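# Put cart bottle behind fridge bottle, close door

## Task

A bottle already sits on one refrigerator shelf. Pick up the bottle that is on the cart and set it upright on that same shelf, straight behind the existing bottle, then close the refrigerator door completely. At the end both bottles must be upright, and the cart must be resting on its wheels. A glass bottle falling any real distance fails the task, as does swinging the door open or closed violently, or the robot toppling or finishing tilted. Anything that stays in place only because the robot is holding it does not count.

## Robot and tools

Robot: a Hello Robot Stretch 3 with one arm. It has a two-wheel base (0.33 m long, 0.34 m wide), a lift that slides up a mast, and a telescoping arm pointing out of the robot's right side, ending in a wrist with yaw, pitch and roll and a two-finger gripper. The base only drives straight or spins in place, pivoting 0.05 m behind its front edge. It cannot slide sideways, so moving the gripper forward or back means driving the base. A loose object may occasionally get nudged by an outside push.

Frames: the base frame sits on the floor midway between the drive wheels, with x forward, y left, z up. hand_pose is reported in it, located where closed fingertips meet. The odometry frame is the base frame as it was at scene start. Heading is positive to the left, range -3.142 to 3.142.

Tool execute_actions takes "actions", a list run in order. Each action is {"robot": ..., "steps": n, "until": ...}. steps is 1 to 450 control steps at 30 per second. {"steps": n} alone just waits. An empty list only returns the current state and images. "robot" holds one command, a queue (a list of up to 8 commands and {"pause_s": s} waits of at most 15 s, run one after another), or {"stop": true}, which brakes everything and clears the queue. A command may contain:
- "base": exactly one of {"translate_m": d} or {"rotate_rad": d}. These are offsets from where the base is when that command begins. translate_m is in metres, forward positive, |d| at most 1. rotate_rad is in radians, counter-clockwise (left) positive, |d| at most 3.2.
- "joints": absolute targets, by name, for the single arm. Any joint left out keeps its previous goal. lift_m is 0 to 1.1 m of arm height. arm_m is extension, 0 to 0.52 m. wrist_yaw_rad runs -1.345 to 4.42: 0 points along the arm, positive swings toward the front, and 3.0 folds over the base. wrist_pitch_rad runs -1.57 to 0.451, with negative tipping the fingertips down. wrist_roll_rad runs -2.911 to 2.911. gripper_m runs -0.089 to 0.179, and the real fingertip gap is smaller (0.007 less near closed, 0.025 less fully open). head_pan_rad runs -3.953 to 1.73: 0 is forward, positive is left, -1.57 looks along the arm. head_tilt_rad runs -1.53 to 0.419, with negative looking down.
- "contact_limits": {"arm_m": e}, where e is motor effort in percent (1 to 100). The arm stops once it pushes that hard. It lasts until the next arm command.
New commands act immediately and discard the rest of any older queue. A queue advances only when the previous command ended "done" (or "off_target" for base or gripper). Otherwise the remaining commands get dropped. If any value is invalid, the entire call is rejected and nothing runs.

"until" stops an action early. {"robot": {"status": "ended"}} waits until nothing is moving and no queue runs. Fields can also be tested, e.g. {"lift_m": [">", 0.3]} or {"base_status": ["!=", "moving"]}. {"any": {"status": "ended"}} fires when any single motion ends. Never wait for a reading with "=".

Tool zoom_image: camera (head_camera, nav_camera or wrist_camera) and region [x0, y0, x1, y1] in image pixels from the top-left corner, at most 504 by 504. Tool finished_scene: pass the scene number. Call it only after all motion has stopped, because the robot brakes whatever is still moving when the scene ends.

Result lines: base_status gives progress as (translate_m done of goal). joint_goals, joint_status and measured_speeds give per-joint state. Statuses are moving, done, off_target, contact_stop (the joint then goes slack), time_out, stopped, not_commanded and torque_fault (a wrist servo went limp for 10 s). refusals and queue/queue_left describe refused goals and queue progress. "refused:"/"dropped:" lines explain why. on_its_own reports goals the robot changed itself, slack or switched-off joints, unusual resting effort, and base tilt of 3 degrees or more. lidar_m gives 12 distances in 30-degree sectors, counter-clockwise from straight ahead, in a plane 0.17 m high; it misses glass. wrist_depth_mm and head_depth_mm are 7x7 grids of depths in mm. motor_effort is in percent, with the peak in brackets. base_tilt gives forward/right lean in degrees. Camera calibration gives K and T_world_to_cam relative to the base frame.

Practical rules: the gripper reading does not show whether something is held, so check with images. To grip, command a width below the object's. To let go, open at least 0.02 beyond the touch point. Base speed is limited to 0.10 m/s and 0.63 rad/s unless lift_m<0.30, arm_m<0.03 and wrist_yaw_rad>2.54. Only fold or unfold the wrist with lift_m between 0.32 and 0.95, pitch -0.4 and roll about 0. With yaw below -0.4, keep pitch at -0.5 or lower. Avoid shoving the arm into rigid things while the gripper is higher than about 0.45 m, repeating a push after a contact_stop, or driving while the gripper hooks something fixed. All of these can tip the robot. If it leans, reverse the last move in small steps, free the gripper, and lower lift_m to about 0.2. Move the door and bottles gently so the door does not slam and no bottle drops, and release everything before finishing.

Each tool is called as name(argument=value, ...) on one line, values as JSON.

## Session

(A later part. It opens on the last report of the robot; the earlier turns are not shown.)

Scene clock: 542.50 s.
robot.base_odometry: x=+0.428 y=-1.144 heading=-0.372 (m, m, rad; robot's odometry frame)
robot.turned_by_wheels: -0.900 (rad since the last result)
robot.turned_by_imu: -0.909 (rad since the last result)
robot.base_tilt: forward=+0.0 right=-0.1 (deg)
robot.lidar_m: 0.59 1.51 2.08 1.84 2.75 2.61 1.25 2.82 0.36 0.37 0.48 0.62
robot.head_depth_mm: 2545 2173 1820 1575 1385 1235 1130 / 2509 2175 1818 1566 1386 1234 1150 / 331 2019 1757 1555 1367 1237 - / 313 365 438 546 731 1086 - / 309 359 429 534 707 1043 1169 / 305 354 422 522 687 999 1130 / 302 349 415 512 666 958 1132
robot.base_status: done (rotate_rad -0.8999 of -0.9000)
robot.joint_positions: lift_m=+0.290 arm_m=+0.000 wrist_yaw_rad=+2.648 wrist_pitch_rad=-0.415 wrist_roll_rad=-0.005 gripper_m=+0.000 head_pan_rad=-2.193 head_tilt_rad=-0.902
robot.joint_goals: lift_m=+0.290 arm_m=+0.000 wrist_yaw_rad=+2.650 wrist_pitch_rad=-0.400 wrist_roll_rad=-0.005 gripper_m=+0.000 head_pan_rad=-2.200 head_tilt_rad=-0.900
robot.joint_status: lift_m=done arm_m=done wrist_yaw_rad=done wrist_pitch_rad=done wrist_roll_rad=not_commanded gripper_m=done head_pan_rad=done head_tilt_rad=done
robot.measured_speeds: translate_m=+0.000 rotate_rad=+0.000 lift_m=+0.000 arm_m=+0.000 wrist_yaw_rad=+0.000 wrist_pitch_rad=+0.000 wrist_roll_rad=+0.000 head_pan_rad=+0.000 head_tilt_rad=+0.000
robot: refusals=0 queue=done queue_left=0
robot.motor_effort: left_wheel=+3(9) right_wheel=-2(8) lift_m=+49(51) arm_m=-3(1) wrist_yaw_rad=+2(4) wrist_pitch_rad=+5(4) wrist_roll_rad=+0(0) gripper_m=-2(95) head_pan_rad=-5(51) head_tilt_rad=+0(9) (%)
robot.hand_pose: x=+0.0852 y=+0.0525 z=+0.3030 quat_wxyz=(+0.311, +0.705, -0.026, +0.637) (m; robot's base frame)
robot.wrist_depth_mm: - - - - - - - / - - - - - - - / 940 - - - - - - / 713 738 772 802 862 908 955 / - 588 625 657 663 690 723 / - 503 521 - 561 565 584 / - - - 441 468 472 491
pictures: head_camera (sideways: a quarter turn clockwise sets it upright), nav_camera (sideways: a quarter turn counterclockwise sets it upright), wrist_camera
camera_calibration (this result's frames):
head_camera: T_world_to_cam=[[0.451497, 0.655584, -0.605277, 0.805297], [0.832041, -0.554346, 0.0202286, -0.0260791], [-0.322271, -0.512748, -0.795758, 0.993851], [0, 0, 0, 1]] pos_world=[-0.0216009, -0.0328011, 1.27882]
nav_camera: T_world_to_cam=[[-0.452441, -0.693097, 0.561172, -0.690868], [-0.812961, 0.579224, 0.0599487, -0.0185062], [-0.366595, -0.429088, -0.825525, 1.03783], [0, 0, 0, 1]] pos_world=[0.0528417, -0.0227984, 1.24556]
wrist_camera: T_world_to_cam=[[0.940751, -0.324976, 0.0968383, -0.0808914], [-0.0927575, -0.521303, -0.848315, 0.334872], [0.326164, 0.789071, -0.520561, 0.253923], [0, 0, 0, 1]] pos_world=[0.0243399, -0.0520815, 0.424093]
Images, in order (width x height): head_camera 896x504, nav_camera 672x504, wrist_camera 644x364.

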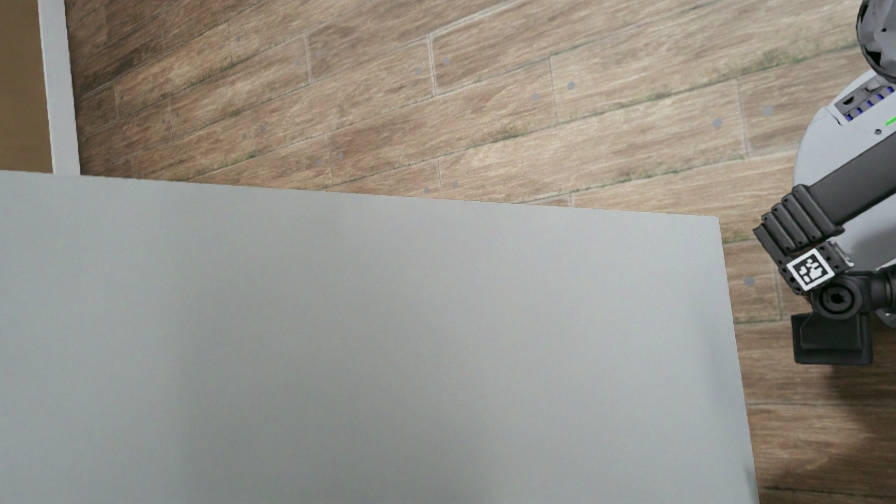

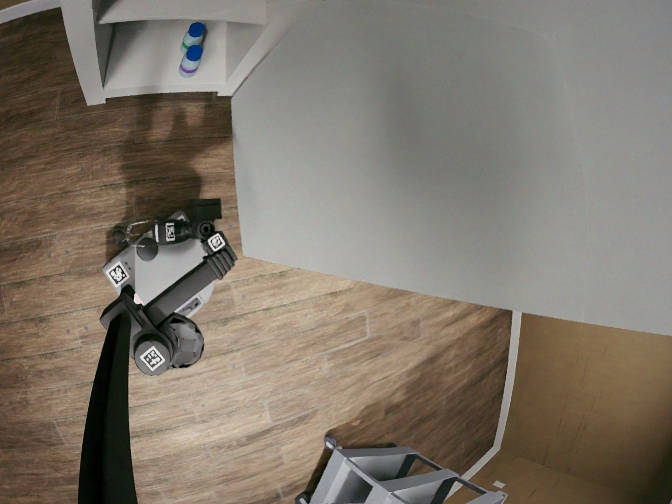

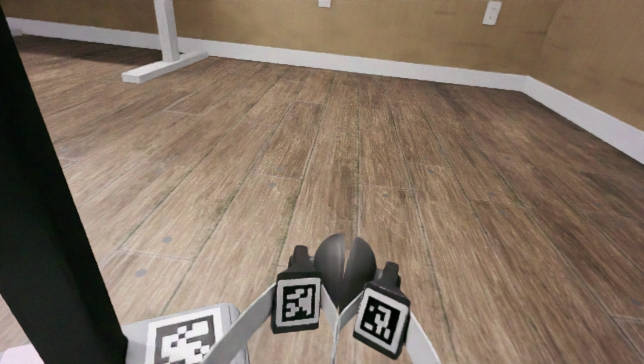

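execute_actions(actions=[{"robot":[{"base":{"translate_m":-0.57},"joints":{"head_pan_rad":-1.35,"head_tilt_rad":-0.95}},{"base":{"rotate_rad":0.55}}],"steps":450,"until":{"robot":{"status":"ended"}}}])

Scene clock: 557.87 s.
robot.base_odometry: x=-0.103 y=-0.937 heading=+0.178 (m, m, rad; robot's odometry frame)
robot.turned_by_wheels: +0.550 (rad since the last result)
robot.turned_by_imu: +0.556 (rad since the last result)
robot.base_tilt: forward=+0.2 right=+0.0 (deg)
robot.lidar_m: 2.22 1.91 2.40 2.20 0.88 0.68 1.09 2.41 2.45 0.45 0.45 1.16
robot.head_depth_mm: 1828 2006 1763 1526 1363 1225 1111 / 1740 1992 1748 1533 1356 1222 - / 467 1868 1735 1542 1370 1241 - / 404 473 578 744 1079 1227 1133 / 466 612 891 1472 1369 1232 1117 / 874 1192 1541 1558 1377 1240 1128 / 1359 1295 1551 1528 1378 1239 1129
robot.base_status: done (rotate_rad +0.5499 of +0.5500)
robot.joint_positions: lift_m=+0.290 arm_m=+0.000 wrist_yaw_rad=+2.648 wrist_pitch_rad=-0.416 wrist_roll_rad=-0.005 gripper_m=+0.000 head_pan_rad=-1.357 head_tilt_rad=-0.938
robot.joint_goals: lift_m=+0.290 arm_m=+0.000 wrist_yaw_rad=+2.650 wrist_pitch_rad=-0.400 wrist_roll_rad=-0.005 gripper_m=+0.000 head_pan_rad=-1.350 head_tilt_rad=-0.950
robot.joint_status: lift_m=done arm_m=done wrist_yaw_rad=done wrist_pitch_rad=done wrist_roll_rad=not_commanded gripper_m=done head_pan_rad=done head_tilt_rad=done
robot.measured_speeds: translate_m=+0.000 rotate_rad=+0.000 lift_m=+0.000 arm_m=+0.000 wrist_yaw_rad=+0.000 wrist_pitch_rad=+0.000 wrist_roll_rad=+0.000 head_pan_rad=+0.000 head_tilt_rad=+0.000
robot: refusals=0 queue=done queue_left=0
robot.motor_effort: left_wheel=-1(7) right_wheel=+1(8) lift_m=+49(49) arm_m=-3(3) wrist_yaw_rad=+1(1) wrist_pitch_rad=+5(5) wrist_roll_rad=+0(0) gripper_m=-2(3) head_pan_rad=+4(58) head_tilt_rad=-7(15) (%)
robot.hand_pose: x=+0.0851 y=+0.0525 z=+0.3029 quat_wxyz=(+0.311, +0.705, -0.026, +0.637) (m; robot's base frame)
robot.wrist_depth_mm: - - - - - - - / - - - - - - - / 937 - - - - - - / 721 725 788 803 865 884 949 / - 602 617 654 656 698 718 / - 500 524 - 554 569 588 / - - - 446 466 482 495
pictures: head_camera (sideways: a quarter turn clockwise sets it upright), nav_camera (sideways: a quarter turn counterclockwise sets it upright), wrist_camera
camera_calibration (this result's frames):
head_camera: T_world_to_cam=[[-0.188853, 0.795535, -0.575724, 0.7707], [0.96913, 0.245614, 0.0214878, -0.0285536], [0.1585, -0.553893, -0.817362, 1.01901], [0, 0, 0, 1]] pos_world=[0.011709, -0.0416858, 1.27722]
nav_camera: T_world_to_cam=[[0.215724, -0.819768, 0.530512, -0.655002], [-0.974189, -0.217672, 0.0597833, -0.0173046], [0.0664692, -0.529716, -0.845567, 1.06124], [0, 0, 0, 1]] pos_world=[0.0539021, 0.02144, 1.24587]
wrist_camera: T_world_to_cam=[[0.940889, -0.324616, 0.096712, -0.0807819], [-0.0929131, -0.521924, -0.847917, 0.334618], [0.325723, 0.788809, -0.521233, 0.254167], [0, 0, 0, 1]] pos_world=[0.0243092, -0.0520671, 0.42402]
Images, in order (width x height): head_camera 896x504, nav_camera 672x504, wrist_camera 644x364.

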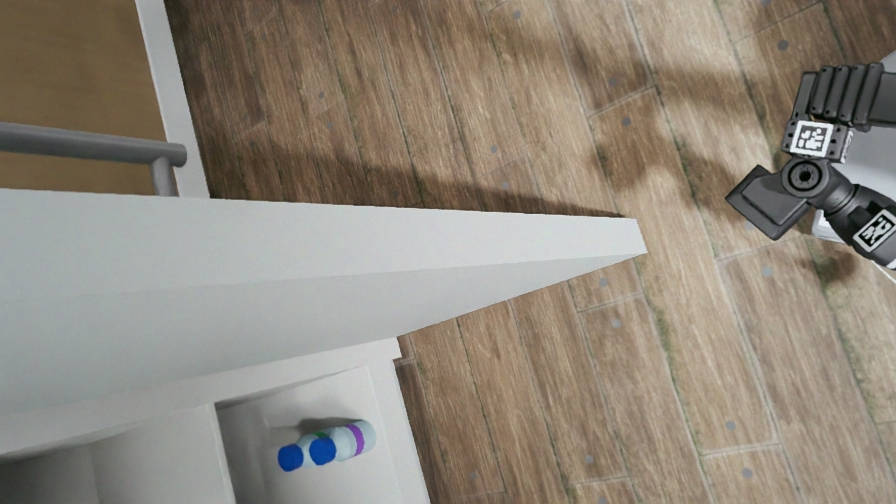

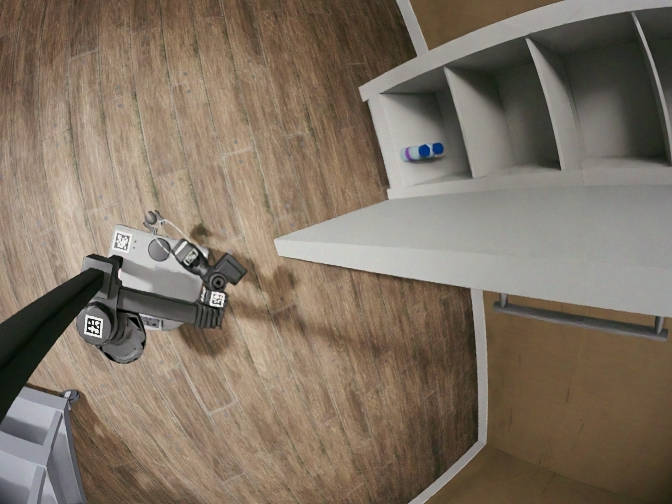

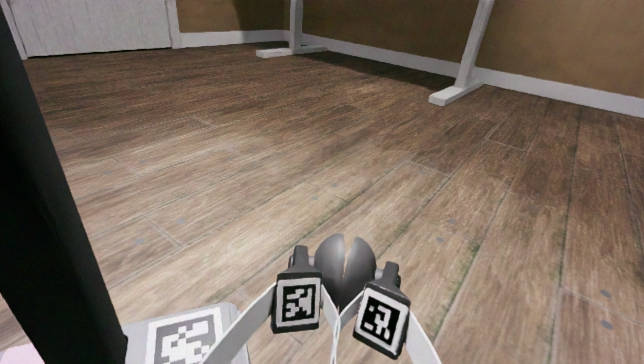

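execute_actions(actions=[{"robot":[{"joints":{"wrist_yaw_rad":0.18,"arm_m":0.05}},{"joints":{"arm_m":0.155}},{"base":{"translate_m":0.16}}],"steps":450,"until":{"robot":{"status":"ended"}}}])

Scene clock: 592.53 s.
robot.base_odometry: x=+0.055 y=-0.909 heading=+0.178 (m, m, rad; robot's odometry frame)
robot.turned_by_wheels: +0.000 (rad since the last result)
robot.turned_by_imu: +0.003 (rad since the last result)
robot.base_tilt: forward=+0.2 right=+0.0 (deg)
robot.lidar_m: 2.10 2.20 1.80 2.29 2.21 0.83 1.11 2.55 2.33 0.99 0.42 1.03
robot.head_depth_mm: 1734 1955 1754 1534 1356 1221 1109 / 1674 1923 1748 1539 1361 - - / 1606 1898 1765 1538 1372 1211 1143 / 916 1057 1240 1459 1364 1228 1134 / 632 694 768 866 1020 1214 1118 / 434 480 558 652 1318 1237 1124 / 391 424 495 1475 1376 1240 1123
robot.base_status: done (translate_m +0.1600 of +0.1600)
robot.joint_positions: lift_m=+0.290 arm_m=+0.155 wrist_yaw_rad=+0.178 wrist_pitch_rad=-0.421 wrist_roll_rad=-0.005 gripper_m=+0.000 head_pan_rad=-1.357 head_tilt_rad=-0.938
robot.joint_goals: lift_m=+0.290 arm_m=+0.155 wrist_yaw_rad=+0.180 wrist_pitch_rad=-0.400 wrist_roll_rad=-0.005 gripper_m=+0.000 head_pan_rad=-1.350 head_tilt_rad=-0.950
robot.joint_status: lift_m=done arm_m=done wrist_yaw_rad=done wrist_pitch_rad=done wrist_roll_rad=not_commanded gripper_m=done head_pan_rad=done head_tilt_rad=done
robot.measured_speeds: translate_m=+0.000 rotate_rad=+0.000 lift_m=+0.000 arm_m=+0.000 wrist_yaw_rad=+0.000 wrist_pitch_rad=+0.000 wrist_roll_rad=+0.000 head_pan_rad=+0.000 head_tilt_rad=+0.000
robot: refusals=0 queue=done queue_left=0
robot.motor_effort: left_wheel=-1(9) right_wheel=+1(27) lift_m=+48(49) arm_m=+3(4) wrist_yaw_rad=+1(23) wrist_pitch_rad=+6(11) wrist_roll_rad=+0(0) gripper_m=-2(6) head_pan_rad=+3(4) head_tilt_rad=-7(7) (%)
robot.hand_pose: x=+0.0181 y=-0.5201 z=+0.3017 quat_wxyz=(+0.704, +0.209, -0.673, -0.086) (m; robot's base frame)
robot.wrist_depth_mm: 217 276 405 - - - - / 223 290 430 - - - - / 232 301 456 - - - - / 240 314 500 811 848 901 931 / 248 330 566 665 662 683 715 / 259 348 506 - 559 557 581 / 268 364 433 436 460 472 487
pictures: head_camera (sideways: a quarter turn clockwise sets it upright), nav_camera (sideways: a quarter turn counterclockwise sets it upright), wrist_camera
camera_calibration (this result's frames):
head_camera: T_world_to_cam=[[-0.188853, 0.795535, -0.575724, 0.7707], [0.96913, 0.245614, 0.0214878, -0.0285536], [0.1585, -0.553893, -0.817362, 1.01901], [0, 0, 0, 1]] pos_world=[0.011709, -0.0416858, 1.27722]
nav_camera: T_world_to_cam=[[0.215724, -0.819768, 0.530512, -0.655002], [-0.974189, -0.217672, 0.0597833, -0.0173046], [0.0664692, -0.529716, -0.845567, 1.06124], [0, 0, 0, 1]] pos_world=[0.0539021, 0.02144, 1.24587]
wrist_camera: T_world_to_cam=[[-0.938577, -0.33148, 0.0958876, -0.172766], [-0.252629, 0.470791, -0.845302, 0.546993], [0.235057, -0.817605, -0.525615, -0.105439], [0, 0, 0, 1]] pos_world=[0.000816473, -0.400995, 0.42352]
Images, in order (width x height): head_camera 896x504, nav_camera 672x504, wrist_camera 644x364.

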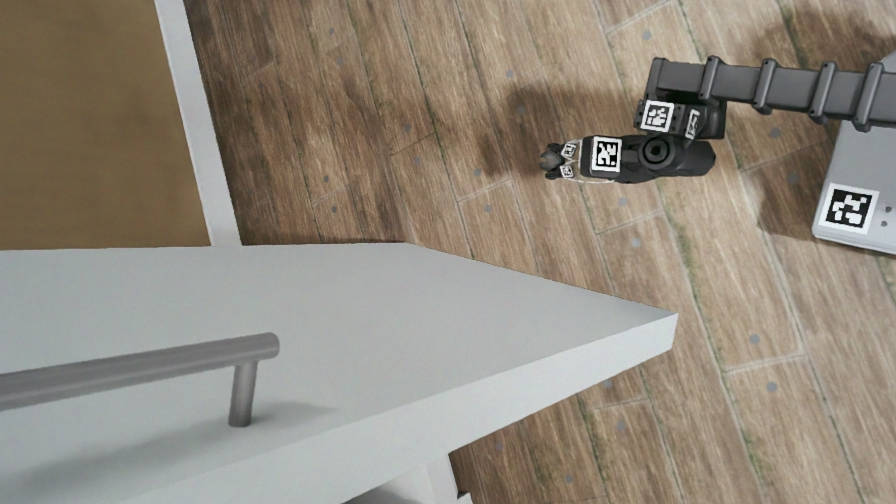

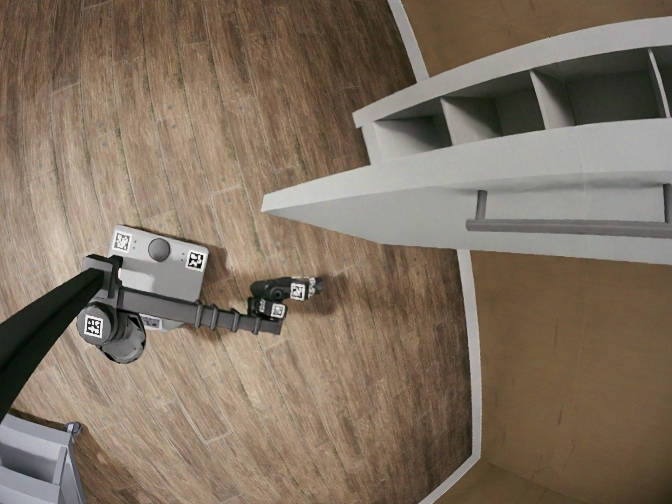

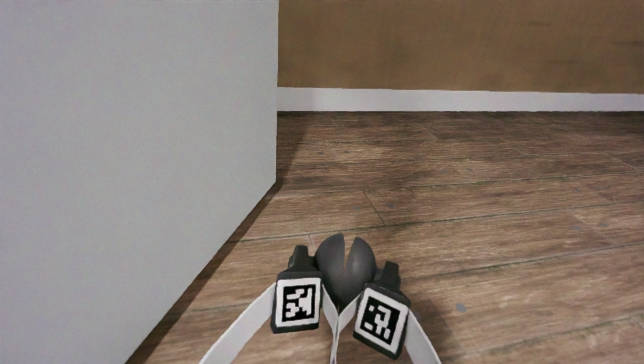

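The door is coasting shut on its own. Checking again.

execute_actions(actions=[])

Scene clock: 595.43 s.
robot.base_odometry: x=+0.055 y=-0.909 heading=+0.178 (m, m, rad; robot's odometry frame)
robot.turned_by_wheels: +0.000 (rad since the last result)
robot.turned_by_imu: +0.001 (rad since the last result)
robot.base_tilt: forward=+0.2 right=+0.0 (deg)
robot.lidar_m: 2.11 2.20 1.79 2.30 2.21 0.82 1.10 2.55 2.33 1.64 0.93 0.95
robot.head_depth_mm: 1730 1956 1748 1525 1360 1220 1109 / 1667 1920 1763 1534 1361 - - / 1613 1883 1759 1537 1372 1211 1141 / 1497 1737 1691 1519 1369 1225 1133 / 886 1035 1237 1482 1374 1229 1121 / 856 995 1184 1464 1380 1239 1124 / 832 960 1133 1388 1379 1244 1126
robot.base_status: done (translate_m +0.1600 of +0.1600)
robot.joint_positions: lift_m=+0.290 arm_m=+0.155 wrist_yaw_rad=+0.178 wrist_pitch_rad=-0.421 wrist_roll_rad=-0.005 gripper_m=+0.000 head_pan_rad=-1.357 head_tilt_rad=-0.938
robot.joint_goals: lift_m=+0.290 arm_m=+0.155 wrist_yaw_rad=+0.180 wrist_pitch_rad=-0.400 wrist_roll_rad=-0.005 gripper_m=+0.000 head_pan_rad=-1.350 head_tilt_rad=-0.950
robot.joint_status: lift_m=done arm_m=done wrist_yaw_rad=done wrist_pitch_rad=done wrist_roll_rad=not_commanded gripper_m=done head_pan_rad=done head_tilt_rad=done
robot.measured_speeds: translate_m=+0.000 rotate_rad=+0.000 lift_m=+0.000 arm_m=+0.000 wrist_yaw_rad=+0.000 wrist_pitch_rad=+0.000 wrist_roll_rad=+0.000 head_pan_rad=+0.000 head_tilt_rad=+0.000
robot: refusals=0 queue=done queue_left=0
robot.motor_effort: left_wheel=+0(0) right_wheel=-1(0) lift_m=+48(48) arm_m=+3(3) wrist_yaw_rad=+2(1) wrist_pitch_rad=+7(7) wrist_roll_rad=+1(0) gripper_m=-3(2) head_pan_rad=+3(5) head_tilt_rad=-7(6) (%)
robot.hand_pose: x=+0.0181 y=-0.5201 z=+0.3017 quat_wxyz=(+0.704, +0.209, -0.673, -0.086) (m; robot's base frame)
robot.wrist_depth_mm: 461 483 513 - - - - / 486 516 544 - - - - / 532 547 597 - - - - / 570 612 666 793 828 868 923 / 573 593 609 653 659 695 717 / 485 492 512 - 553 565 580 / 420 429 437 436 474 477 489
pictures: head_camera (sideways: a quarter turn clockwise sets it upright), nav_camera (sideways: a quarter turn counterclockwise sets it upright), wrist_camera
camera_calibration (this result's frames):
head_camera: T_world_to_cam=[[-0.188853, 0.795535, -0.575724, 0.7707], [0.96913, 0.245614, 0.0214878, -0.0285536], [0.1585, -0.553893, -0.817362, 1.01901], [0, 0, 0, 1]] pos_world=[0.011709, -0.0416858, 1.27722]
nav_camera: T_world_to_cam=[[0.215724, -0.819768, 0.530512, -0.655002], [-0.974189, -0.217672, 0.0597833, -0.0173046], [0.0664692, -0.529716, -0.845567, 1.06124], [0, 0, 0, 1]] pos_world=[0.0539021, 0.02144, 1.24587]
wrist_camera: T_world_to_cam=[[-0.938577, -0.33148, 0.0958875, -0.172766], [-0.252629, 0.470791, -0.845302, 0.546993], [0.235057, -0.817605, -0.525615, -0.105439], [0, 0, 0, 1]] pos_world=[0.000816461, -0.400995, 0.42352]
Images, in order (width x height): head_camera 896x504, nav_camera 672x504, wrist_camera 644x364.

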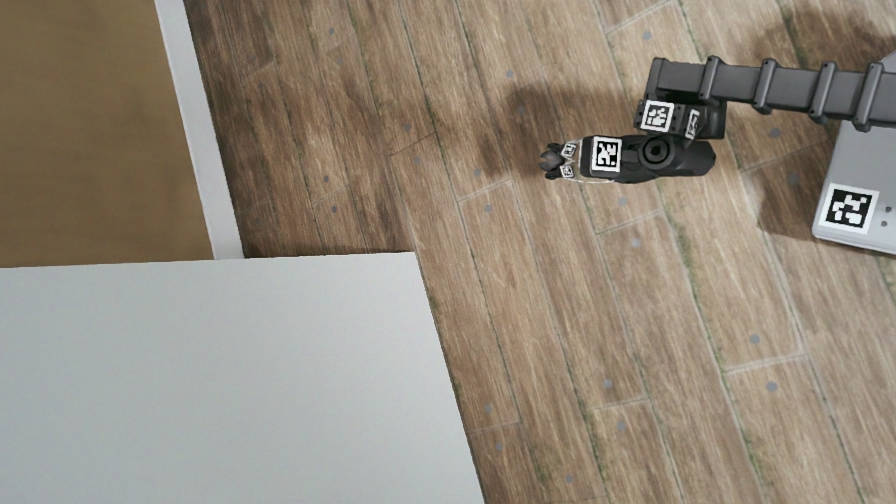

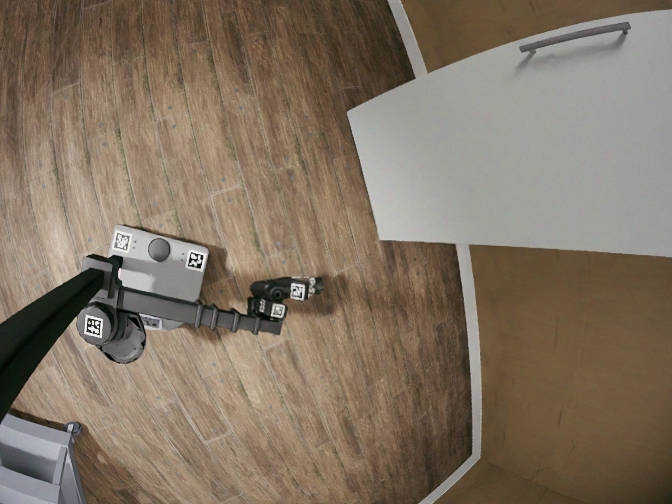

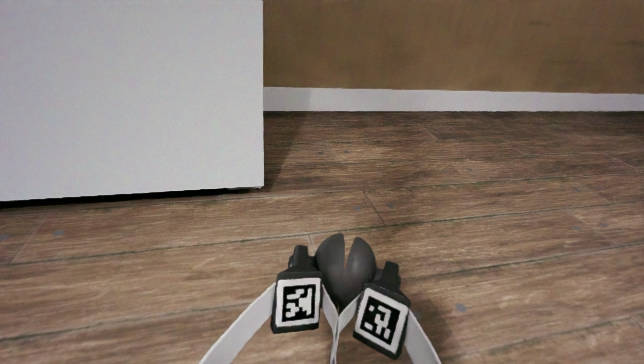

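execute_actions(actions=[{"robot":{"joints":{"head_pan_rad":-0.95}},"steps":60,"until":{"robot":{"status":"ended"}}}])

Scene clock: 605.17 s.
robot.base_odometry: x=+0.055 y=-0.909 heading=+0.178 (m, m, rad; robot's odometry frame)
robot.turned_by_wheels: +0.000 (rad since the last result)
robot.turned_by_imu: +0.001 (rad since the last result)
robot.base_tilt: forward=+0.1 right=-0.1 (deg)
robot.lidar_m: 2.10 2.20 1.79 2.29 2.20 0.82 1.10 2.55 2.32 1.64 0.93 0.96
robot.head_depth_mm: 851 998 1645 1529 1372 - 1117 / 857 1002 1211 1477 1359 1223 1114 / 867 1016 1227 1483 1363 1223 1136 / 872 1022 1240 1495 1370 1231 1117 / 878 1033 1256 1487 1376 1233 1121 / 886 1049 1709 1552 1380 1236 1123 / 1492 1802 1793 1559 1379 1243 1126
robot.base_status: done (translate_m +0.1600 of +0.1600)
robot.joint_positions: lift_m=+0.290 arm_m=+0.155 wrist_yaw_rad=+0.178 wrist_pitch_rad=-0.421 wrist_roll_rad=-0.005 gripper_m=+0.000 head_pan_rad=-0.957 head_tilt_rad=-0.938
robot.joint_goals: lift_m=+0.290 arm_m=+0.155 wrist_yaw_rad=+0.180 wrist_pitch_rad=-0.400 wrist_roll_rad=-0.005 gripper_m=+0.000 head_pan_rad=-0.950 head_tilt_rad=-0.950
robot.joint_status: lift_m=done arm_m=done wrist_yaw_rad=done wrist_pitch_rad=done wrist_roll_rad=not_commanded gripper_m=done head_pan_rad=done head_tilt_rad=done
robot.measured_speeds: translate_m=+0.000 rotate_rad=+0.000 lift_m=+0.000 arm_m=+0.000 wrist_yaw_rad=+0.000 wrist_pitch_rad=+0.000 wrist_roll_rad=+0.000 head_pan_rad=+0.000 head_tilt_rad=+0.000
robot: refusals=0 queue=done queue_left=0
robot.motor_effort: left_wheel=+0(1) right_wheel=+0(1) lift_m=+48(48) arm_m=+3(3) wrist_yaw_rad=+2(1) wrist_pitch_rad=+6(7) wrist_roll_rad=+1(0) gripper_m=-3(3) head_pan_rad=+4(41) head_tilt_rad=-7(8) (%)
robot.hand_pose: x=+0.0181 y=-0.5201 z=+0.3017 quat_wxyz=(+0.704, +0.209, -0.673, -0.086) (m; robot's base frame)
robot.wrist_depth_mm: 464 480 515 - - - - / 483 527 555 - - - - / 522 558 606 - - - - / 568 606 669 812 840 885 929 / 577 588 612 649 668 688 722 / 489 499 513 - 548 567 584 / 417 431 439 439 467 482 495
pictures: head_camera (sideways: a quarter turn clockwise sets it upright), nav_camera (sideways: a quarter turn counterclockwise sets it upright), wrist_camera
camera_calibration (this result's frames):
head_camera: T_world_to_cam=[[-0.48332, 0.659503, -0.575724, 0.772496], [0.797366, 0.603113, 0.0214878, -0.0275059], [0.361398, -0.448677, -0.817362, 1.01777], [0, 0, 0, 1]] pos_world=[0.0274763, -0.0362246, 1.27722]
nav_camera: T_world_to_cam=[[0.517499, -0.67138, 0.530512, -0.656843], [-0.812893, -0.579337, 0.0597833, -0.0182885], [0.267208, -0.462187, -0.845567, 1.06002], [0, 0, 0, 1]] pos_world=[0.041804, 0.0383398, 1.24587]
wrist_camera: T_world_to_cam=[[-0.938577, -0.33148, 0.0958876, -0.172766], [-0.252629, 0.470791, -0.845302, 0.546993], [0.235057, -0.817605, -0.525615, -0.105439], [0, 0, 0, 1]] pos_world=[0.000816462, -0.400995, 0.42352]
Images, in order (width x height): head_camera 896x504, nav_camera 672x504, wrist_camera 644x364.

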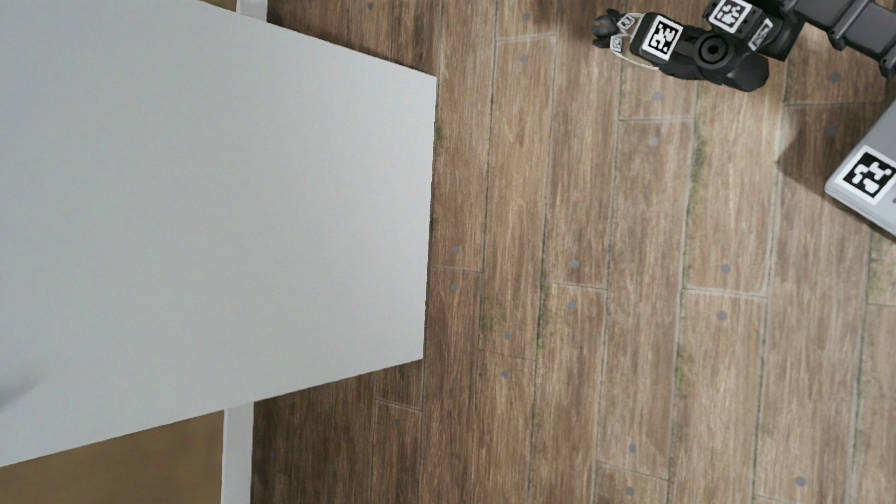

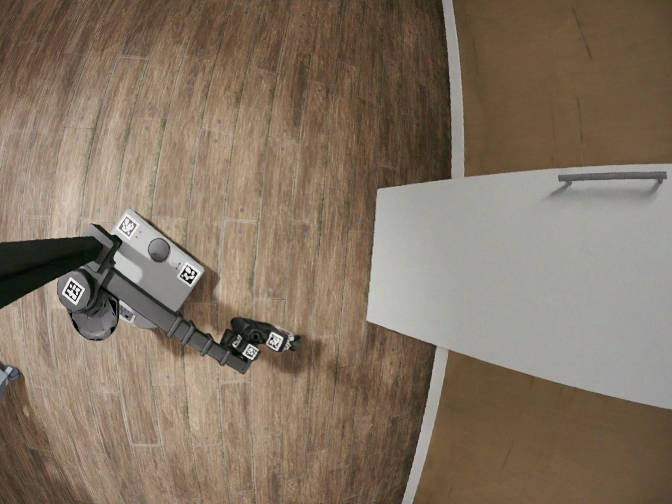

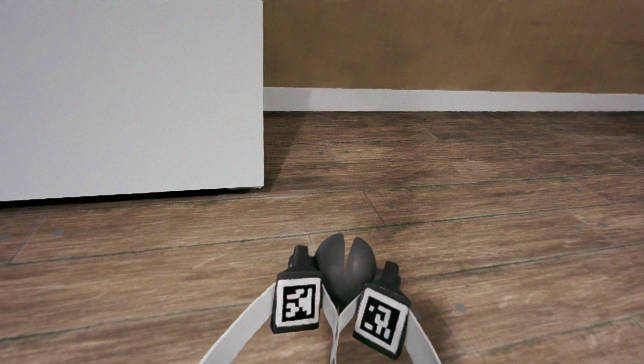

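finished_scene(scene=2)

The scene is finished: the task was done.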